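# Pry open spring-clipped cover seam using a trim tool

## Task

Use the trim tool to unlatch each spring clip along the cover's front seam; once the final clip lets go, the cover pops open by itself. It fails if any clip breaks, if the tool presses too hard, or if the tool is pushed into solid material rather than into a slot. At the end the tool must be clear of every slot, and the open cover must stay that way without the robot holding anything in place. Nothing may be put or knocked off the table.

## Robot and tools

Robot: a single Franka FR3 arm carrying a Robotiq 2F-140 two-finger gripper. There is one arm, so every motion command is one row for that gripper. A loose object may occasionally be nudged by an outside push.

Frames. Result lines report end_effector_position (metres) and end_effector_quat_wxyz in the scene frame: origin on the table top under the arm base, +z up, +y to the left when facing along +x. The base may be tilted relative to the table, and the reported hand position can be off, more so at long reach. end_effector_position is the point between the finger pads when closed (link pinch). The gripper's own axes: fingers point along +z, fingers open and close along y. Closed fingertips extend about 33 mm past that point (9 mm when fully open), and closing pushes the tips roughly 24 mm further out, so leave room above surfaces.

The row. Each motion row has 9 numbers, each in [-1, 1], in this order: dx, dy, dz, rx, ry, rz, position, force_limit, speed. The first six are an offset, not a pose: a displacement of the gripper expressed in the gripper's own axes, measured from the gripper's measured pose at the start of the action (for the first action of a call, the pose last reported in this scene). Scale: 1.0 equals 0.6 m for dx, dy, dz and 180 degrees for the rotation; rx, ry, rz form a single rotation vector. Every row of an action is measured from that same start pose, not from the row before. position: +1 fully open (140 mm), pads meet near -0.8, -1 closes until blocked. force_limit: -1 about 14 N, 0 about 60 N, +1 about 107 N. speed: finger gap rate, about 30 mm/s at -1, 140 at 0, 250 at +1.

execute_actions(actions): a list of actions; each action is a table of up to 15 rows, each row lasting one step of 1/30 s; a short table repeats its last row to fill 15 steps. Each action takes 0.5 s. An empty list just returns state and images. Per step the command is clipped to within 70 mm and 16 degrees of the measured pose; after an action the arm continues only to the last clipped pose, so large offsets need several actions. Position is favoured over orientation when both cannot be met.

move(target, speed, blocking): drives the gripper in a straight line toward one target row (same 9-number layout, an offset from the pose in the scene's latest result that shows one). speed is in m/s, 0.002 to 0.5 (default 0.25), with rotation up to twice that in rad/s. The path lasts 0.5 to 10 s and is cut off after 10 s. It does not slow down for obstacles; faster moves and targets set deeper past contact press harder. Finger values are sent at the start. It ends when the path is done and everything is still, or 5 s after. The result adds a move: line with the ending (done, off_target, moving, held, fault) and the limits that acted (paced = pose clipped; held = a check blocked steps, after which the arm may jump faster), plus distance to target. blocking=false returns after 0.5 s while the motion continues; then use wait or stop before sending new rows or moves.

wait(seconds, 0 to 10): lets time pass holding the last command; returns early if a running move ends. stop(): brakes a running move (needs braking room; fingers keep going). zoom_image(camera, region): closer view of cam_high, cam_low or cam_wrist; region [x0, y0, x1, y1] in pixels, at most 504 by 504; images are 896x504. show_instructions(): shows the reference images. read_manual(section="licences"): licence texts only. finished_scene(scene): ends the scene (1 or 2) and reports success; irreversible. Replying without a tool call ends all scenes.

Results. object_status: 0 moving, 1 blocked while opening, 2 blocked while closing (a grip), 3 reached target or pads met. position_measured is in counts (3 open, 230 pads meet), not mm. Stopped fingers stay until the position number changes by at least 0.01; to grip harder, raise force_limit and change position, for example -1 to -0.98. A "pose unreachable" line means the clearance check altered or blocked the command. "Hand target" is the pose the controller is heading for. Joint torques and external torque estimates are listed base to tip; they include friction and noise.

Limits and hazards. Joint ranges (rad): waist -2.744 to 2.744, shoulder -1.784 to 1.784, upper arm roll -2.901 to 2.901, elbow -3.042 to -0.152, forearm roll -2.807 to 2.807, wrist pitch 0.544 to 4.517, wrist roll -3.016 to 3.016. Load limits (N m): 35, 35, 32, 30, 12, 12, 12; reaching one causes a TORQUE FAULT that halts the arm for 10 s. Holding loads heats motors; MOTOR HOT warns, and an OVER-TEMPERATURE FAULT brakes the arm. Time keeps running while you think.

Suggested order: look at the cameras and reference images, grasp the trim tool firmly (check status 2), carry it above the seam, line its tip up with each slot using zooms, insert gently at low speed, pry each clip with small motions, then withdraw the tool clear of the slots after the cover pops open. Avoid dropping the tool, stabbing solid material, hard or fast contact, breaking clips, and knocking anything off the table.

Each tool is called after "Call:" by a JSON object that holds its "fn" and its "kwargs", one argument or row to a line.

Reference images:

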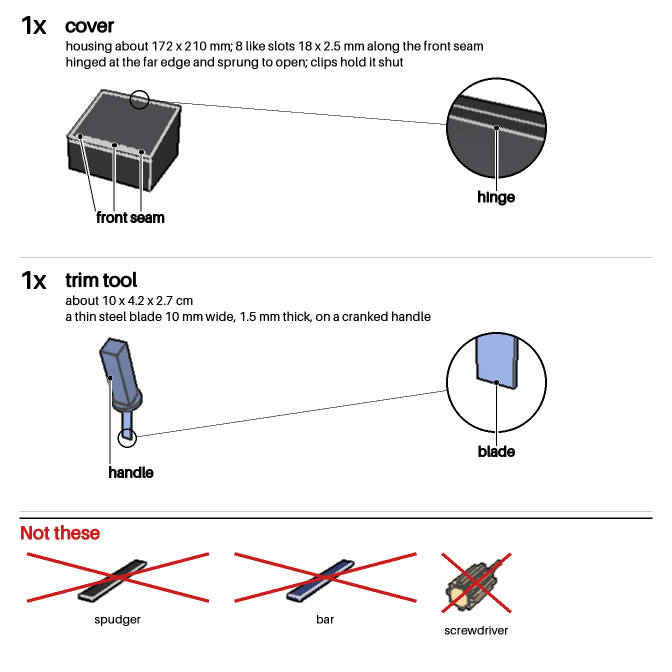

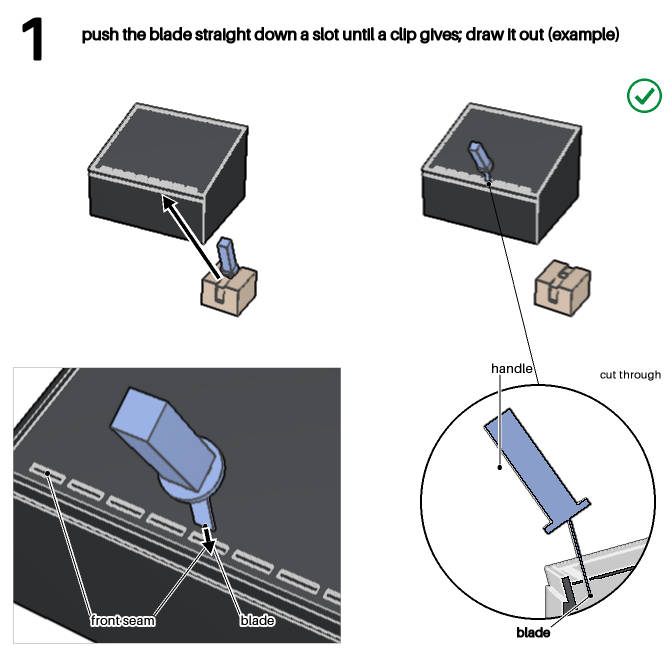

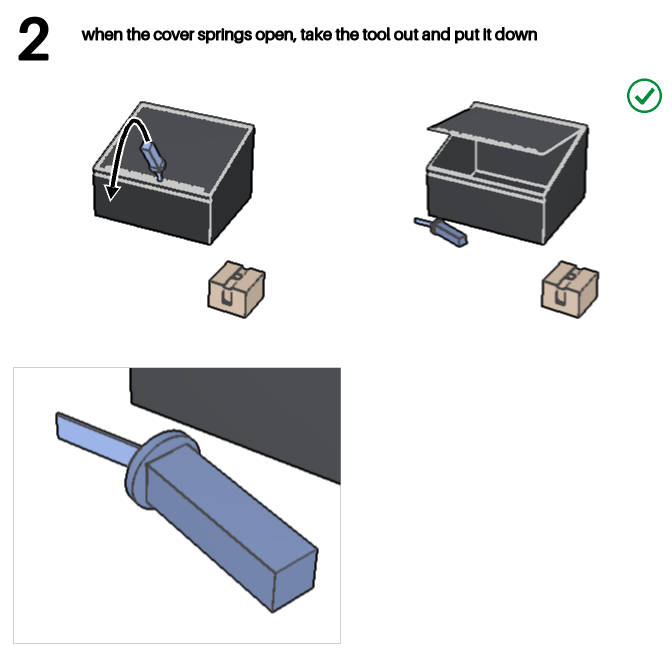

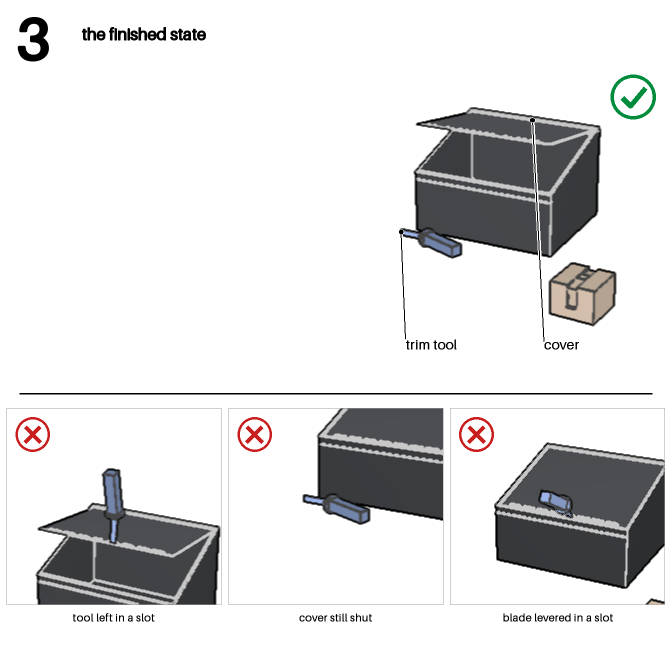

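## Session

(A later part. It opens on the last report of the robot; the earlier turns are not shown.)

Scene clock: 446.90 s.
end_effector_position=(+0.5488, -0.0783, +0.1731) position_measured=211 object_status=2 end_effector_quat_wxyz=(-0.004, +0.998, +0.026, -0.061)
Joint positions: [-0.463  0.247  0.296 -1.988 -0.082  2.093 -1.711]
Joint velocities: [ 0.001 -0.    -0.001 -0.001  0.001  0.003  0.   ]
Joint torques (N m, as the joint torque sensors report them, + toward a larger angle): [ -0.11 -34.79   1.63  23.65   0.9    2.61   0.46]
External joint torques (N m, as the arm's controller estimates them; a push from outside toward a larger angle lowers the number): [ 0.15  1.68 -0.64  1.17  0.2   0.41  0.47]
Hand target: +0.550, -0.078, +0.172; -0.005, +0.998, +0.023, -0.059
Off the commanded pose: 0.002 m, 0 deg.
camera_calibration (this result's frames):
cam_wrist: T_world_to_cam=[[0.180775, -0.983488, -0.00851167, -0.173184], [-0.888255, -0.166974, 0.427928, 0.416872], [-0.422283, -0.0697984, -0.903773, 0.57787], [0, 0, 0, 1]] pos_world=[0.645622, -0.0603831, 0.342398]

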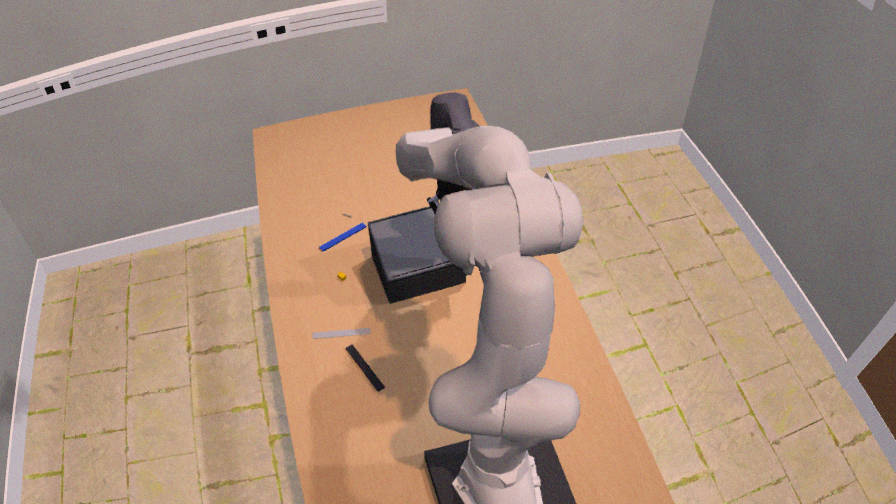

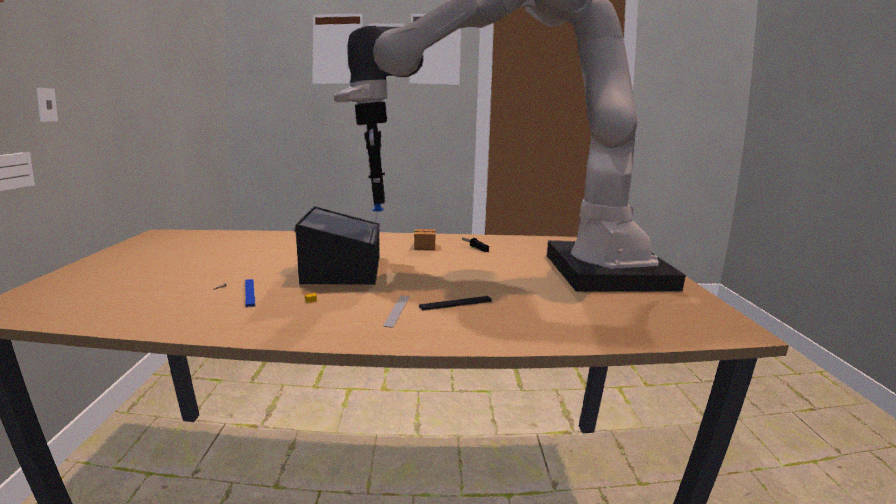

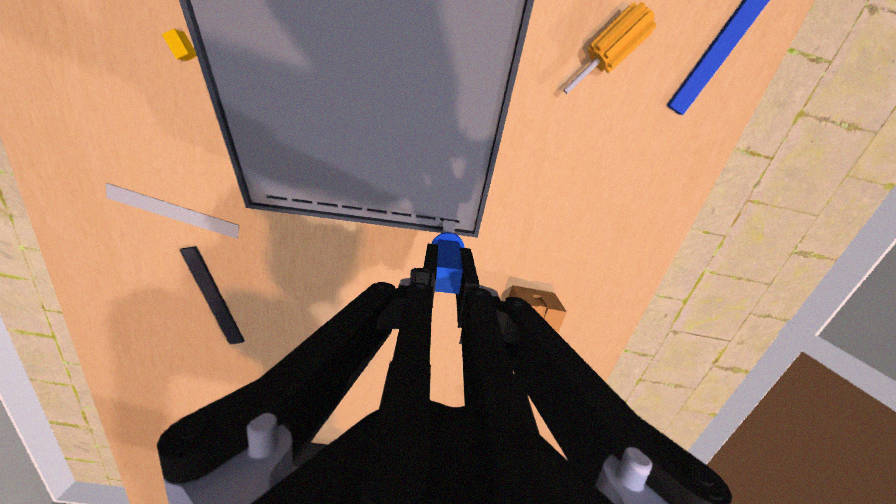

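Call:
{"fn": "execute_actions", "kwargs": {
  "actions": [
    [[0.0012,0.0008,0.0025,-0.0006,0.0003,-0.0003,-1,0.6,-0.6],[0.0016,0.0008,0.0034,-0.0006,0.0003,-0.0003,-1,0.6,-0.6],[0.0021,0.0008,0.0042,-0.0006,0.0003,-0.0003,-1,0.6,-0.6],[0.0026,0.0008,0.005,-0.0006,0.0004,-0.0003,-1,0.6,-0.6]],
    [[0.0024,0.0011,0.0025,-0.0008,0.0008,-0.0003,-1,0.6,-0.6],[0.0028,0.0011,0.0034,-0.0008,0.0008,-0.0003,-1,0.6,-0.6],[0.0031,0.0011,0.0042,-0.0008,0.0008,-0.0003,-1,0.6,-0.6],[0.0034,0.0011,0.005,-0.0008,0.0008,-0.0003,-1,0.6,-0.6]],
    [[0.0026,0.0011,0.0025,-0.0008,0.0009,-0.0003,-1,0.6,-0.6],[0.003,0.0011,0.0034,-0.0008,0.0009,-0.0003,-1,0.6,-0.6],[0.0033,0.0011,0.0042,-0.0008,0.0009,-0.0003,-1,0.6,-0.6],[0.0036,0.0011,0.005,-0.0008,0.0009,-0.0003,-1,0.6,-0.6]],
    [[0.0026,0.0011,0.0025,-0.0008,0.0009,-0.0003,-1,0.6,-0.6],[0.003,0.0011,0.0034,-0.0008,0.0009,-0.0003,-1,0.6,-0.6],[0.0033,0.0011,0.0042,-0.0008,0.0009,-0.0003,-1,0.6,-0.6],[0.0036,0.0011,0.005,-0.0008,0.0009,-0.0003,-1,0.6,-0.6]]
  ]
}}

Scene clock: 454.83 s.
end_effector_position=(+0.5498, -0.0780, +0.1651) position_measured=211 object_status=2 end_effector_quat_wxyz=(-0.006, +0.998, +0.027, -0.062)
Joint positions: [-0.463  0.263  0.296 -1.988 -0.085  2.106 -1.711]
Joint velocities: [-0.001 -0.     0.001  0.001 -0.001 -0.     0.001]
Joint torques (N m, as the joint torque sensors report them, + toward a larger angle): [  0.16 -34.     1.8   23.47  -0.19   3.23   0.25]
External joint torques (N m, as the arm's controller estimates them; a push from outside toward a larger angle lowers the number): [ 0.58  2.88 -0.51  1.03 -0.88  1.03  0.25]
External joint torques at the end of the 1st action: [ 0.43  1.69 -0.67  0.95 -0.82  0.51  0.23]
External joint torques at the end of the 2nd action: [ 0.59  1.67 -0.94  0.75 -0.83  0.62  0.27]
External joint torques at the end of the 3rd action: [ 0.59  1.47 -0.68  1.17 -0.84  0.91  0.27]
Hand target: +0.552, -0.079, +0.163; -0.005, +0.998, +0.027, -0.060
Off the commanded pose: 0.003 m, 0 deg.
camera_calibration (this result's frames):
cam_wrist: T_world_to_cam=[[0.18248, -0.983137, -0.0119802, -0.173533], [-0.886977, -0.169864, 0.429439, 0.42004], [-0.424232, -0.0677377, -0.903016, 0.572202], [0, 0, 0, 1]] pos_world=[0.646979, -0.0604968, 0.334247]

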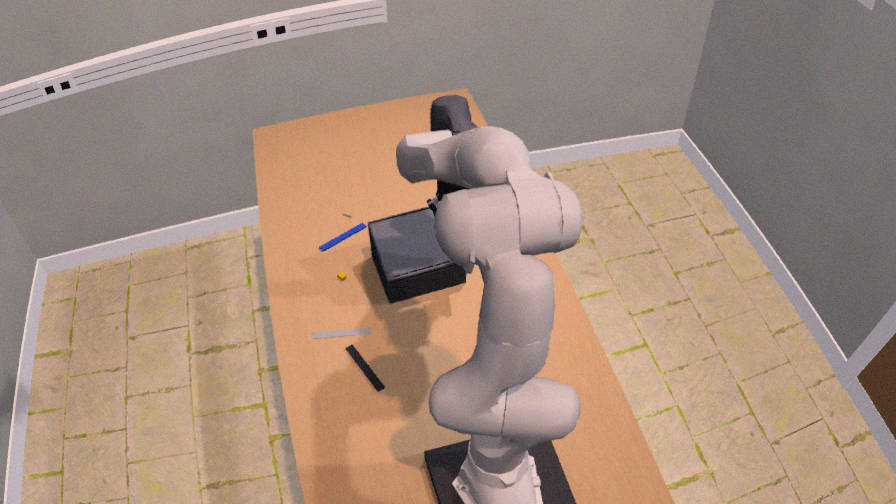

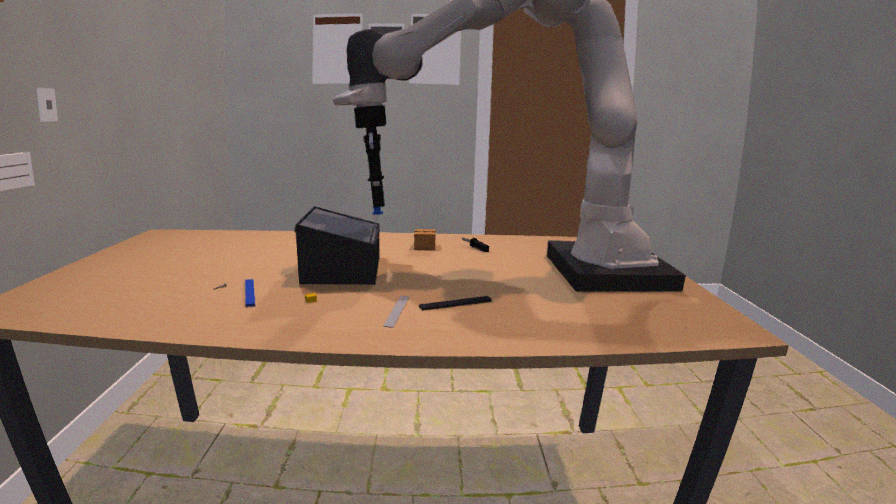

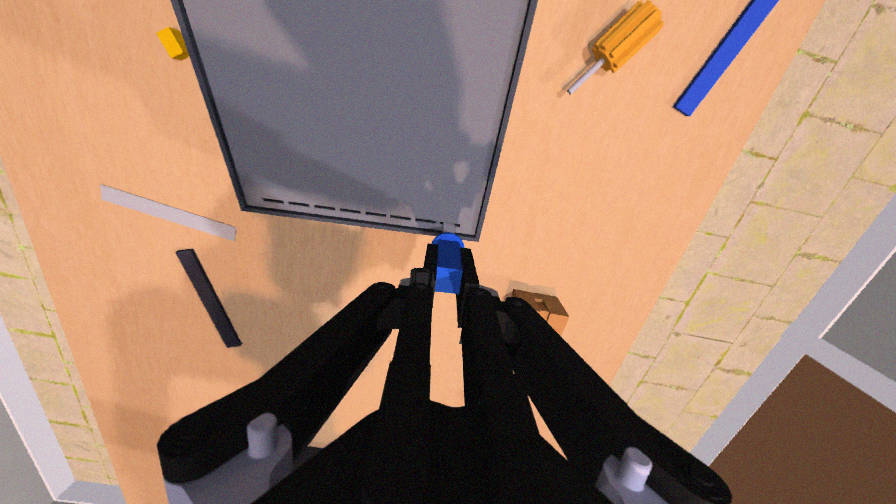

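Call:
{"fn": "execute_actions", "kwargs": {
  "actions": [
    [[0.003,0.0011,0.004,-0.0008,0.0008,-0.0003,-1,0.6,-0.6],[0.003,0.0011,0.005,-0.0008,0.0007,-0.0003,-1,0.6,-0.6],[0.003,0.0011,0.0058,-0.0008,0.0006,-0.0003,-1,0.6,-0.6],[0.003,0.0011,0.0066,-0.0008,0.0005,-0.0003,-1,0.6,-0.6],[0.0029,0.0011,0.0073,-0.0008,0.0003,-0.0003,-1,0.6,-0.6],[0.0029,0.0011,0.008,-0.0008,0.0002,-0.0003,-1,0.6,-0.6],[0.0028,0.0011,0.0086,-0.0008,0,-0.0003,-1,0.6,-0.6],[0.0028,0.0011,0.0092,-0.0008,-0.0001,-0.0003,-1,0.6,-0.6],[0.0027,0.0011,0.0097,-0.0008,-0.0002,-0.0003,-1,0.6,-0.6],[0.0027,0.0011,0.0102,-0.0008,-0.0003,-0.0003,-1,0.6,-0.6],[0.0027,0.0011,0.0106,-0.0008,-0.0004,-0.0003,-1,0.6,-0.6]]
  ]
}}

Call:
{"fn": "wait", "kwargs": {
  "seconds": 0.4
}}

Scene clock: 460.17 s.
end_effector_position=(+0.5506, -0.0781, +0.1646) position_measured=211 object_status=2 end_effector_quat_wxyz=(-0.005, +0.998, +0.028, -0.061)
Joint positions: [-0.462  0.265  0.296 -1.987 -0.086  2.108 -1.711]
Joint velocities: [ 0.001  0.001  0.     0.001  0.     0.001 -0.001]
Joint torques (N m, as the joint torque sensors report them, + toward a larger angle): [ -0.07 -30.46   1.    22.11  -0.51   3.5    0.34]
External joint torques (N m, as the arm's controller estimates them; a push from outside toward a larger angle lowers the number): [ 0.48  6.32 -1.2  -0.22 -1.2   1.31  0.35]
Hand target: +0.551, -0.079, +0.159; -0.005, +0.998, +0.028, -0.062
Off the commanded pose: 0.006 m, 0 deg.
camera_calibration (this result's frames):
cam_wrist: T_world_to_cam=[[0.184159, -0.982837, -0.0107706, -0.174894], [-0.887234, -0.170941, 0.42848, 0.421258], [-0.422967, -0.0693524, -0.903487, 0.571279], [0, 0, 0, 1]] pos_world=[0.647595, -0.0602621, 0.333759]

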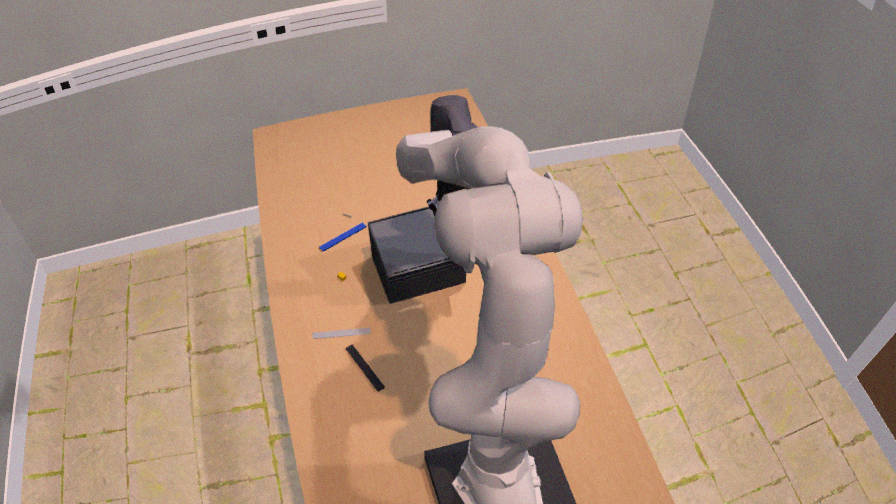

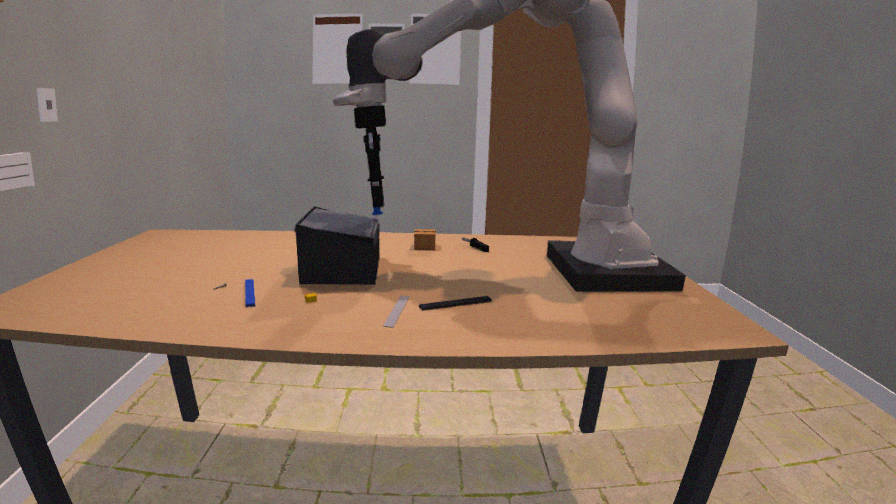

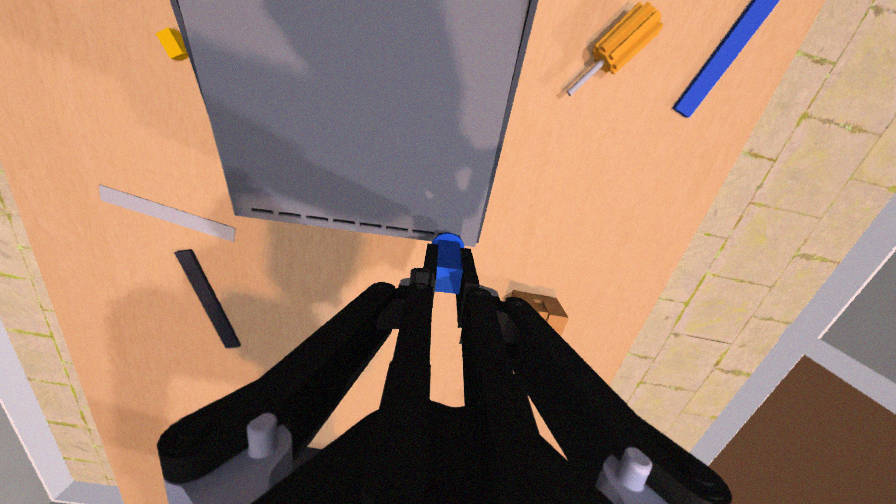

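Scene clock: 460.57 s.
end_effector_position=(+0.5506, -0.0781, +0.1645) position_measured=211 object_status=2 end_effector_quat_wxyz=(-0.005, +0.998, +0.028, -0.061)
Joint positions: [-0.462  0.265  0.296 -1.987 -0.087  2.108 -1.711]
Joint velocities: [ 0.001 -0.    -0.001  0.001 -0.001  0.001  0.   ]
Joint torques (N m, as the joint torque sensors report them, + toward a larger angle): [  0.44 -30.24   1.15  22.19  -0.48   3.45   0.35]
External joint torques (N m, as the arm's controller estimates them; a push from outside toward a larger angle lowers the number): [ 0.79  6.74 -1.25 -0.25 -1.18  1.25  0.36]
Hand target: +0.551, -0.079, +0.159; -0.005, +0.998, +0.028, -0.062
Off the commanded pose: 0.006 m, 0 deg.
wait: 0.40 s; at rest by 0.17 s
camera_calibration (this result's frames):
cam_wrist: T_world_to_cam=[[0.184359, -0.982801, -0.0106379, -0.175016], [-0.887196, -0.171063, 0.428509, 0.421239], [-0.422959, -0.0695617, -0.903475, 0.571261], [0, 0, 0, 1]] pos_world=[0.647607, -0.0602093, 0.333754]

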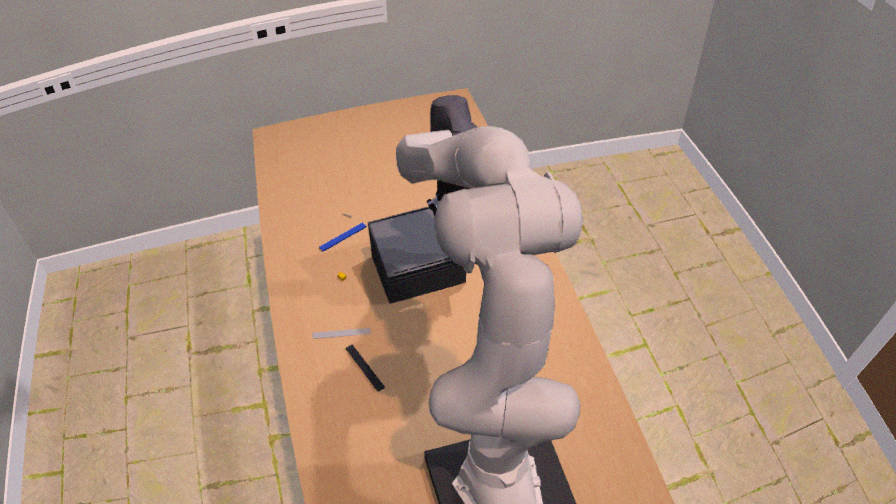

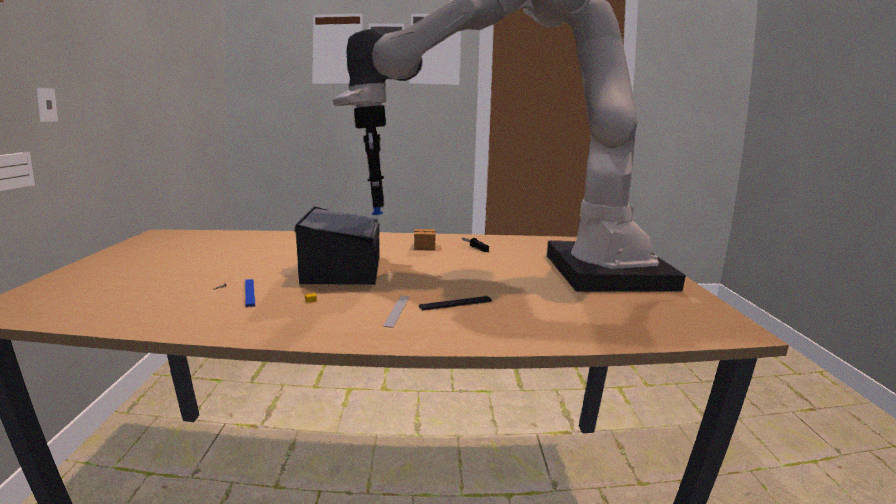

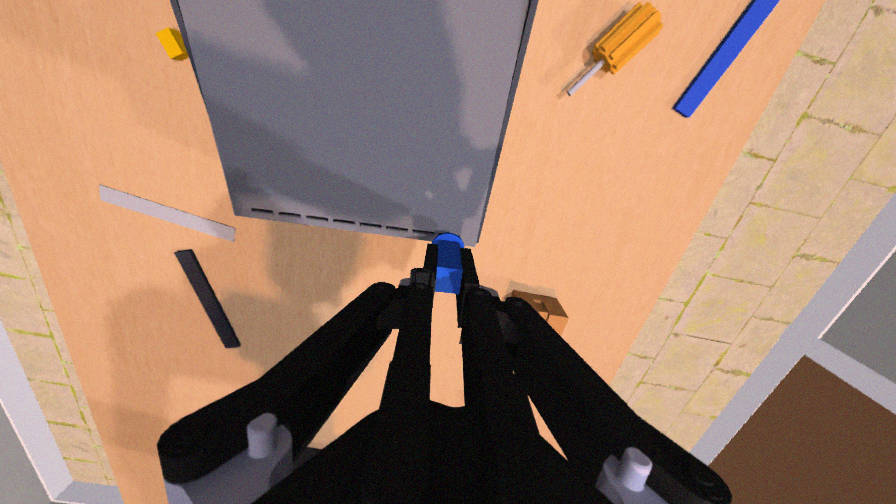

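Call:
{"fn": "move", "kwargs": {
  "target": [-0.076,0,-0.185,0,0,0,-1,0.6,-0.6],
  "speed": 0.08
}}

Scene clock: 470.00 s.
end_effector_position=(+0.5202, -0.0786, +0.2791) position_measured=211 object_status=2 end_effector_quat_wxyz=(-0.005, +0.998, +0.028, -0.059)
Joint positions: [-0.483  0.05   0.296 -1.955 -0.015  1.877 -1.77 ]
Joint velocities: [ 0.001  0.001 -0.     0.001 -0.    -0.011 -0.009]
Joint torques (N m, as the joint torque sensors report them, + toward a larger angle): [ -1.97 -31.98  -1.44  25.03   1.85   1.55  -0.27]
External joint torques (N m, as the arm's controller estimates them; a push from outside toward a larger angle lowers the number): [-1.7  -0.69 -1.69  1.18  1.06 -0.66 -0.26]
Hand target: +0.519, -0.080, +0.280; -0.007, +0.998, +0.029, -0.060
Off the commanded pose: 0.003 m, 0 deg.
move: done
camera_calibration (this result's frames):
cam_wrist: T_world_to_cam=[[0.183806, -0.98292, -0.00917586, -0.168765], [-0.889104, -0.170229, 0.424872, 0.347208], [-0.419177, -0.0699358, -0.905207, 0.660326], [0, 0, 0, 1]] pos_world=[0.616517, -0.0605971, 0.448665]

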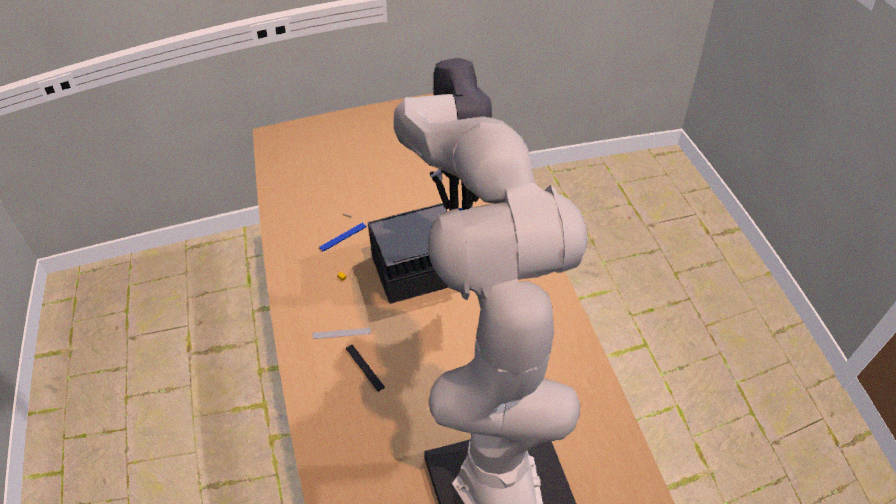

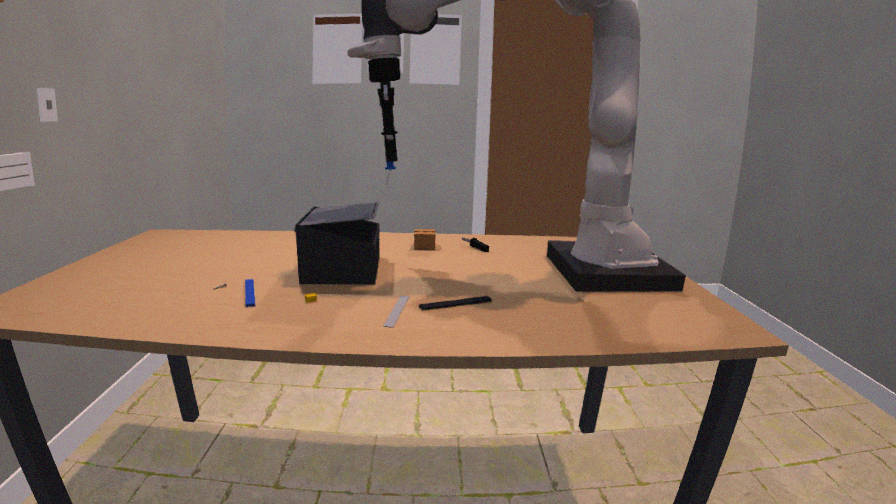

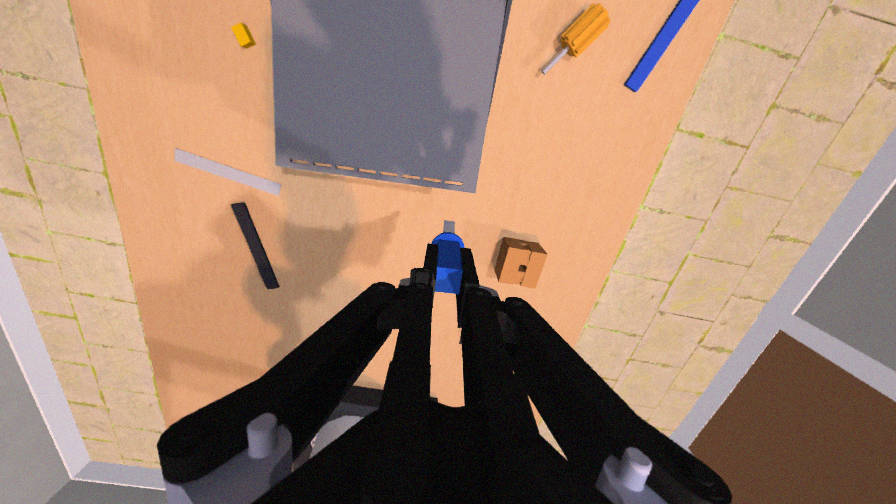

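Call:
{"fn": "execute_actions", "kwargs": {
  "actions": []
}}

Scene clock: 480.57 s.
end_effector_position=(+0.5197, -0.0786, +0.2790) position_measured=211 object_status=2 end_effector_quat_wxyz=(-0.005, +0.998, +0.029, -0.060)
Joint positions: [-0.484  0.05   0.296 -1.955 -0.015  1.875 -1.772]
Joint velocities: [-0.002  0.    -0.001 -0.001 -0.    -0.001 -0.001]
Joint torques (N m, as the joint torque sensors report them, + toward a larger angle): [ -1.71 -32.16  -1.74  25.16   1.81   1.59  -0.24]
External joint torques (N m, as the arm's controller estimates them; a push from outside toward a larger angle lowers the number): [-1.22 -0.9  -1.77  1.33  1.03 -0.61 -0.24]
Hand target: +0.519, -0.080, +0.280; -0.007, +0.998, +0.029, -0.060
Off the commanded pose: 0.003 m, 0 deg.
camera_calibration (this result's frames):
cam_wrist: T_world_to_cam=[[0.18596, -0.982505, -0.0101642, -0.16946], [-0.888007, -0.172484, 0.426254, 0.345601], [-0.420549, -0.07024, -0.904547, 0.660515], [0, 0, 0, 1]] pos_world=[0.616188, -0.0604906, 0.448431]

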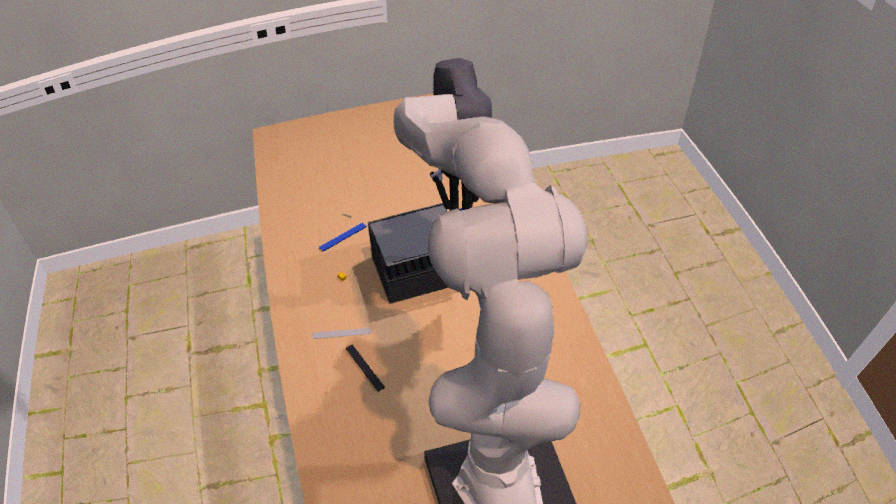

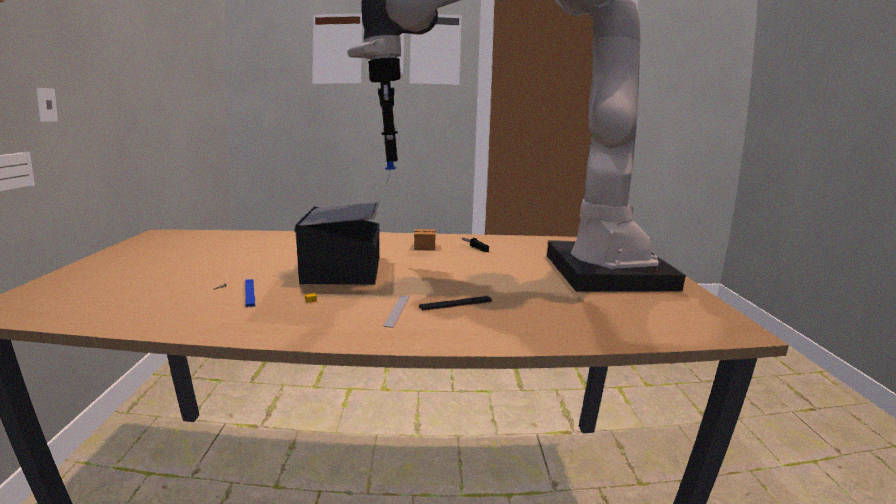

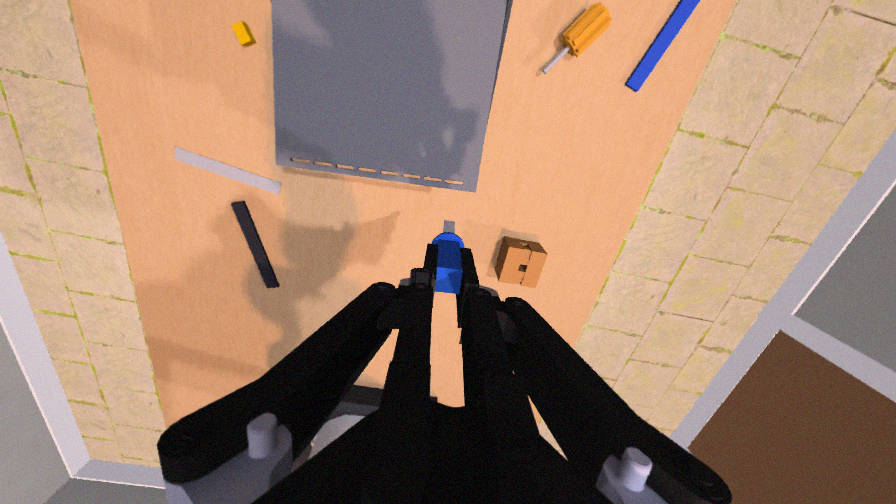

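Call:
{"fn": "zoom_image", "kwargs": {
  "camera": "cam_wrist",
  "region": [470, 220, 570, 300]
}}

Region (470, 220, 570, 300) of cam_wrist's 896x504 image, scaled by 5.040, with more detail than that image has; it fills the top 403 rows of this view, and the rest is white.

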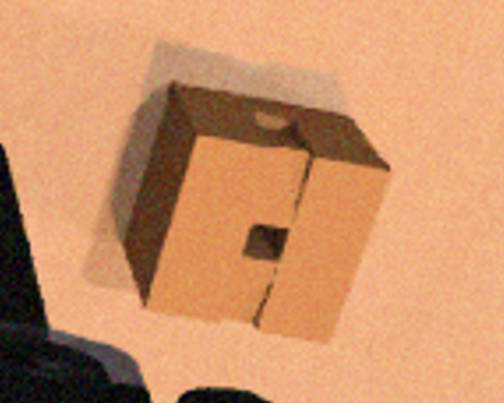

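Call:
{"fn": "move", "kwargs": {
  "target": [-0.099,0.204,0.205,0,-0.083,0,-1,0.6,-0.6],
  "speed": 0.15
}}

Scene clock: 502.00 s.
end_effector_position=(+0.4561, -0.2027, +0.1641) position_measured=211 object_status=2 end_effector_quat_wxyz=(-0.002, +0.982, +0.022, -0.186)
Joint positions: [-0.57   0.31   0.197 -1.916 -0.183  1.85  -1.867]
Joint velocities: [ 0.001 -0.     0.001  0.003 -0.003 -0.001 -0.018]
Joint torques (N m, as the joint torque sensors report them, + toward a larger angle): [ -1.29 -37.63   1.34  23.89  -0.22   0.85  -0.25]
External joint torques (N m, as the arm's controller estimates them; a push from outside toward a larger angle lowers the number): [-1.1   1.1  -0.61  2.   -0.79 -0.63 -0.24]
Hand target: +0.455, -0.204, +0.164; -0.001, +0.982, +0.028, -0.188
Off the commanded pose: 0.004 m, 1 deg.
move: off_target
camera_calibration (this result's frames):
cam_wrist: T_world_to_cam=[[0.168827, -0.984823, -0.040254, -0.268512], [-0.753783, -0.155319, 0.638504, 0.224177], [-0.635065, -0.0774539, -0.768565, 0.595204], [0, 0, 0, 1]] pos_world=[0.592306, -0.183517, 0.303507]

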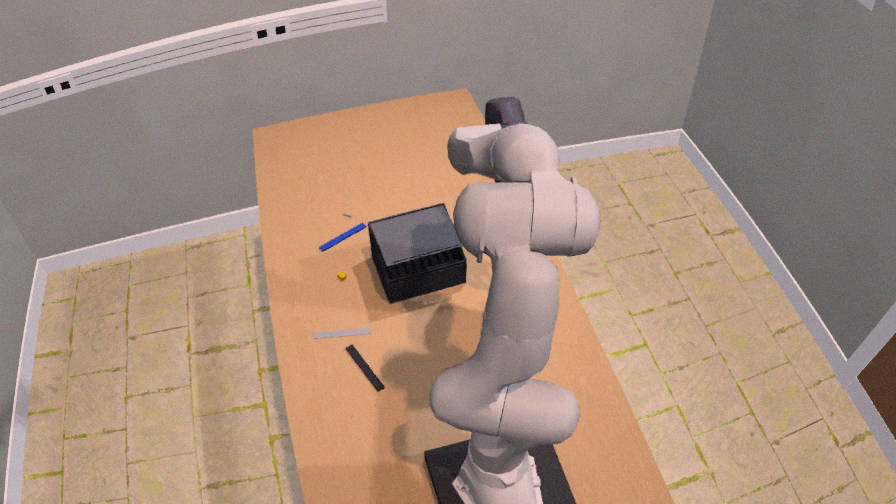

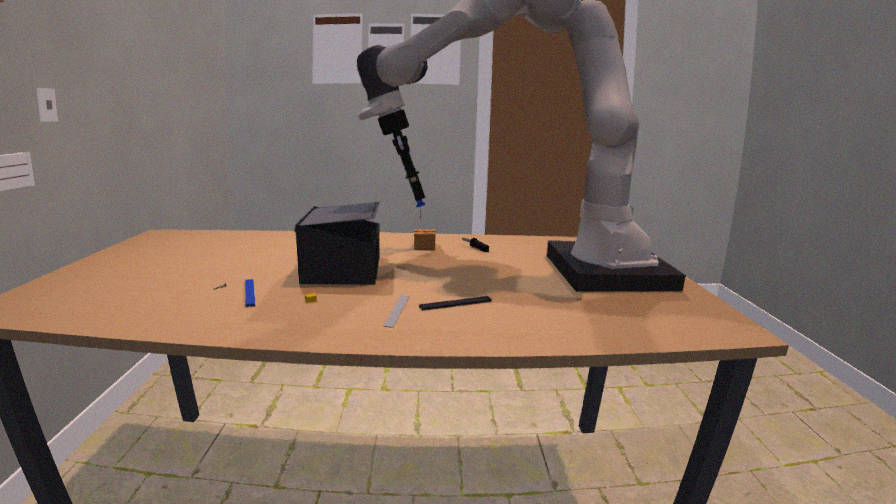

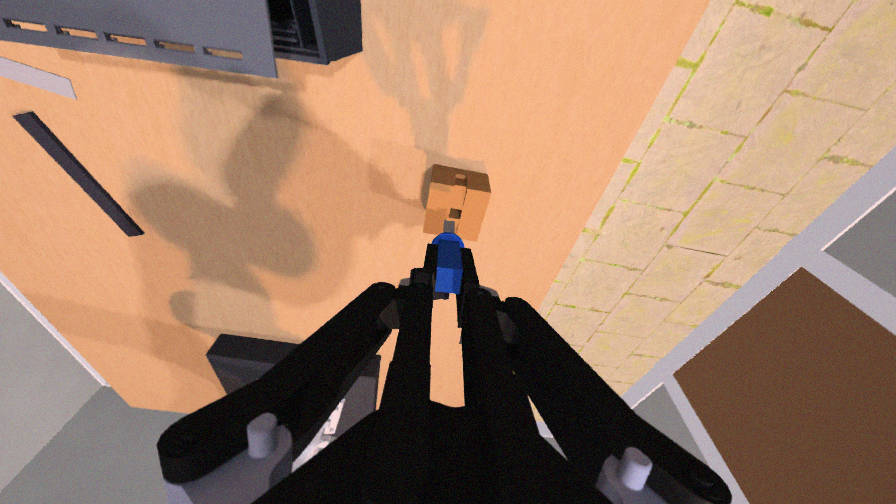

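Call:
{"fn": "zoom_image", "kwargs": {
  "camera": "cam_wrist",
  "region": [410, 160, 500, 250]
}}

Call:
{"fn": "zoom_image", "kwargs": {
  "camera": "cam_low",
  "region": [390, 190, 460, 260]
}}

Region (410, 160, 500, 250) of cam_wrist's 896x504 image, scaled by 5.600, with more detail than that image has.

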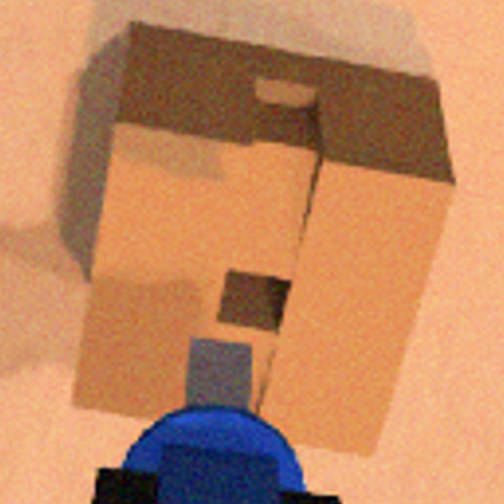

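Region (390, 190, 460, 260) of cam_low's 896x504 image, scaled by 7.200, with more detail than that image has.

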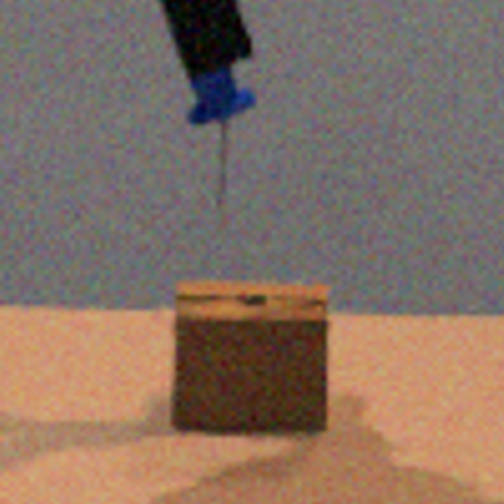

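Call:
{"fn": "move", "kwargs": {
  "target": [-0.006,0.013,0.046,0,0,0,-1,0.6,-0.6],
  "speed": 0.06
}}

Call:
{"fn": "zoom_image", "kwargs": {
  "camera": "cam_wrist",
  "region": [410, 160, 500, 250]
}}

Call:
{"fn": "zoom_image", "kwargs": {
  "camera": "cam_low",
  "region": [390, 190, 460, 260]
}}

Scene clock: 510.70 s.
end_effector_position=(+0.4434, -0.2084, +0.1409) position_measured=211 object_status=2 end_effector_quat_wxyz=(-0.003, +0.982, +0.021, -0.187)
Joint positions: [-0.581  0.316  0.187 -1.972 -0.19   1.912 -1.872]
Joint velocities: [-0.001 -0.     0.001  0.     0.001  0.012 -0.002]
Joint torques (N m, as the joint torque sensors report them, + toward a larger angle): [ -1.62 -37.26   0.14  21.7   -0.34   1.95  -0.08]
External joint torques (N m, as the arm's controller estimates them; a push from outside toward a larger angle lowers the number): [-1.34  1.2  -1.68  0.35 -0.88  0.48 -0.07]
Hand target: +0.443, -0.211, +0.140; -0.001, +0.982, +0.022, -0.186
Off the commanded pose: 0.003 m, 0 deg.
move: done
camera_calibration (this result's frames):
cam_wrist: T_world_to_cam=[[0.165734, -0.985249, -0.0426131, -0.271248], [-0.753294, -0.154366, 0.639311, 0.228368], [-0.636459, -0.0738552, -0.767766, 0.570131], [0, 0, 0, 1]] pos_world=[0.579848, -0.189887, 0.28017]

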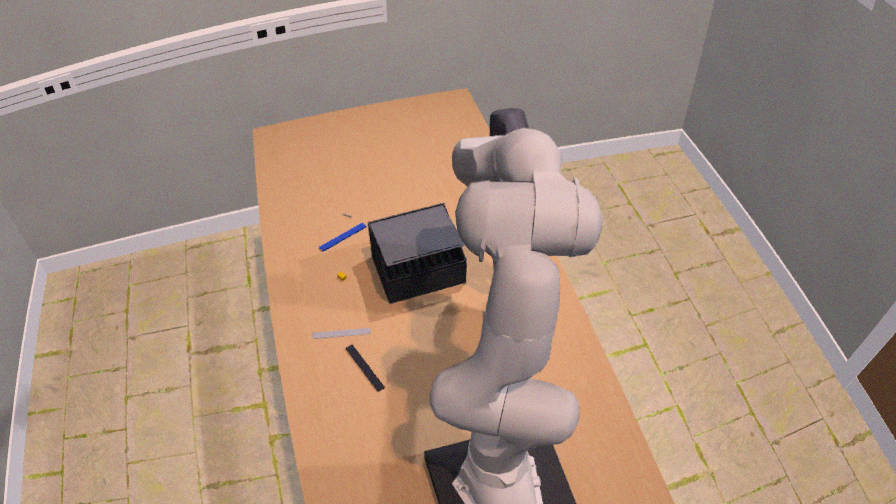

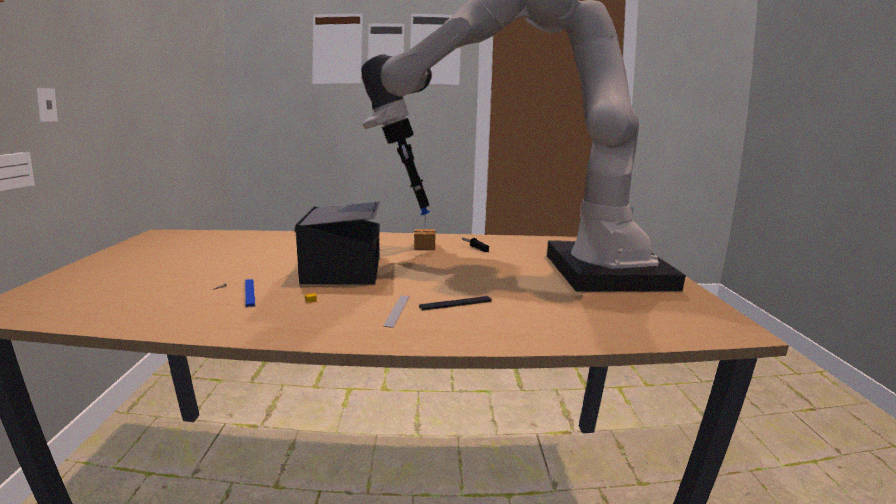

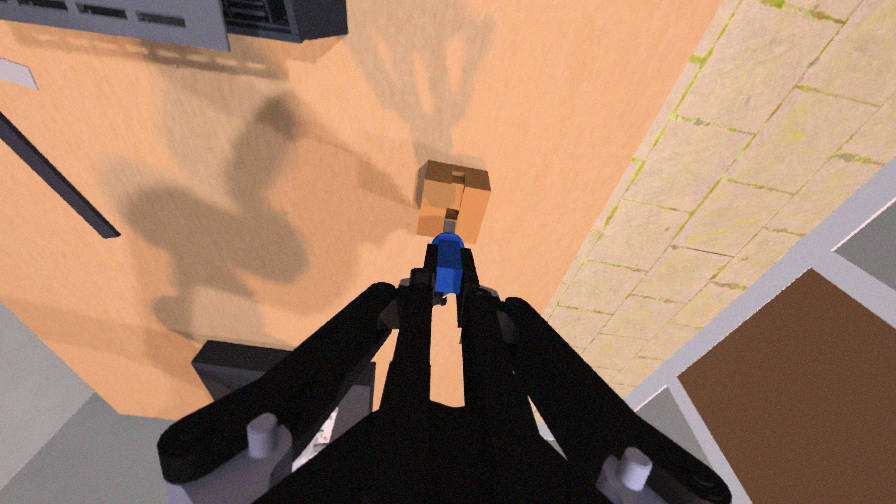

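Region (410, 160, 500, 250) of cam_wrist's 896x504 image, scaled by 5.600, with more detail than that image has.

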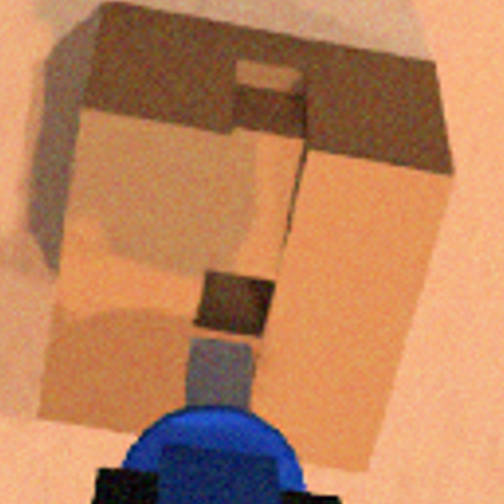

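Region (390, 190, 460, 260) of cam_low's 896x504 image, scaled by 7.200, with more detail than that image has.

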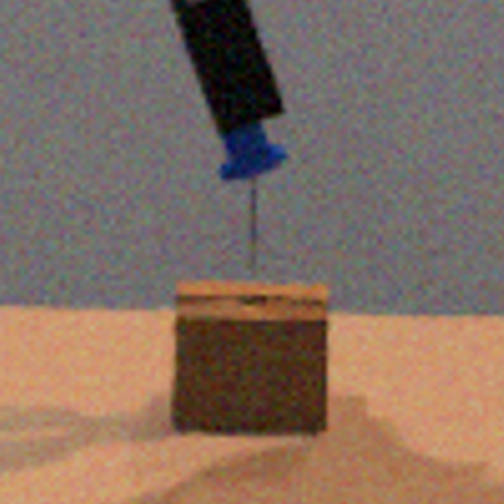

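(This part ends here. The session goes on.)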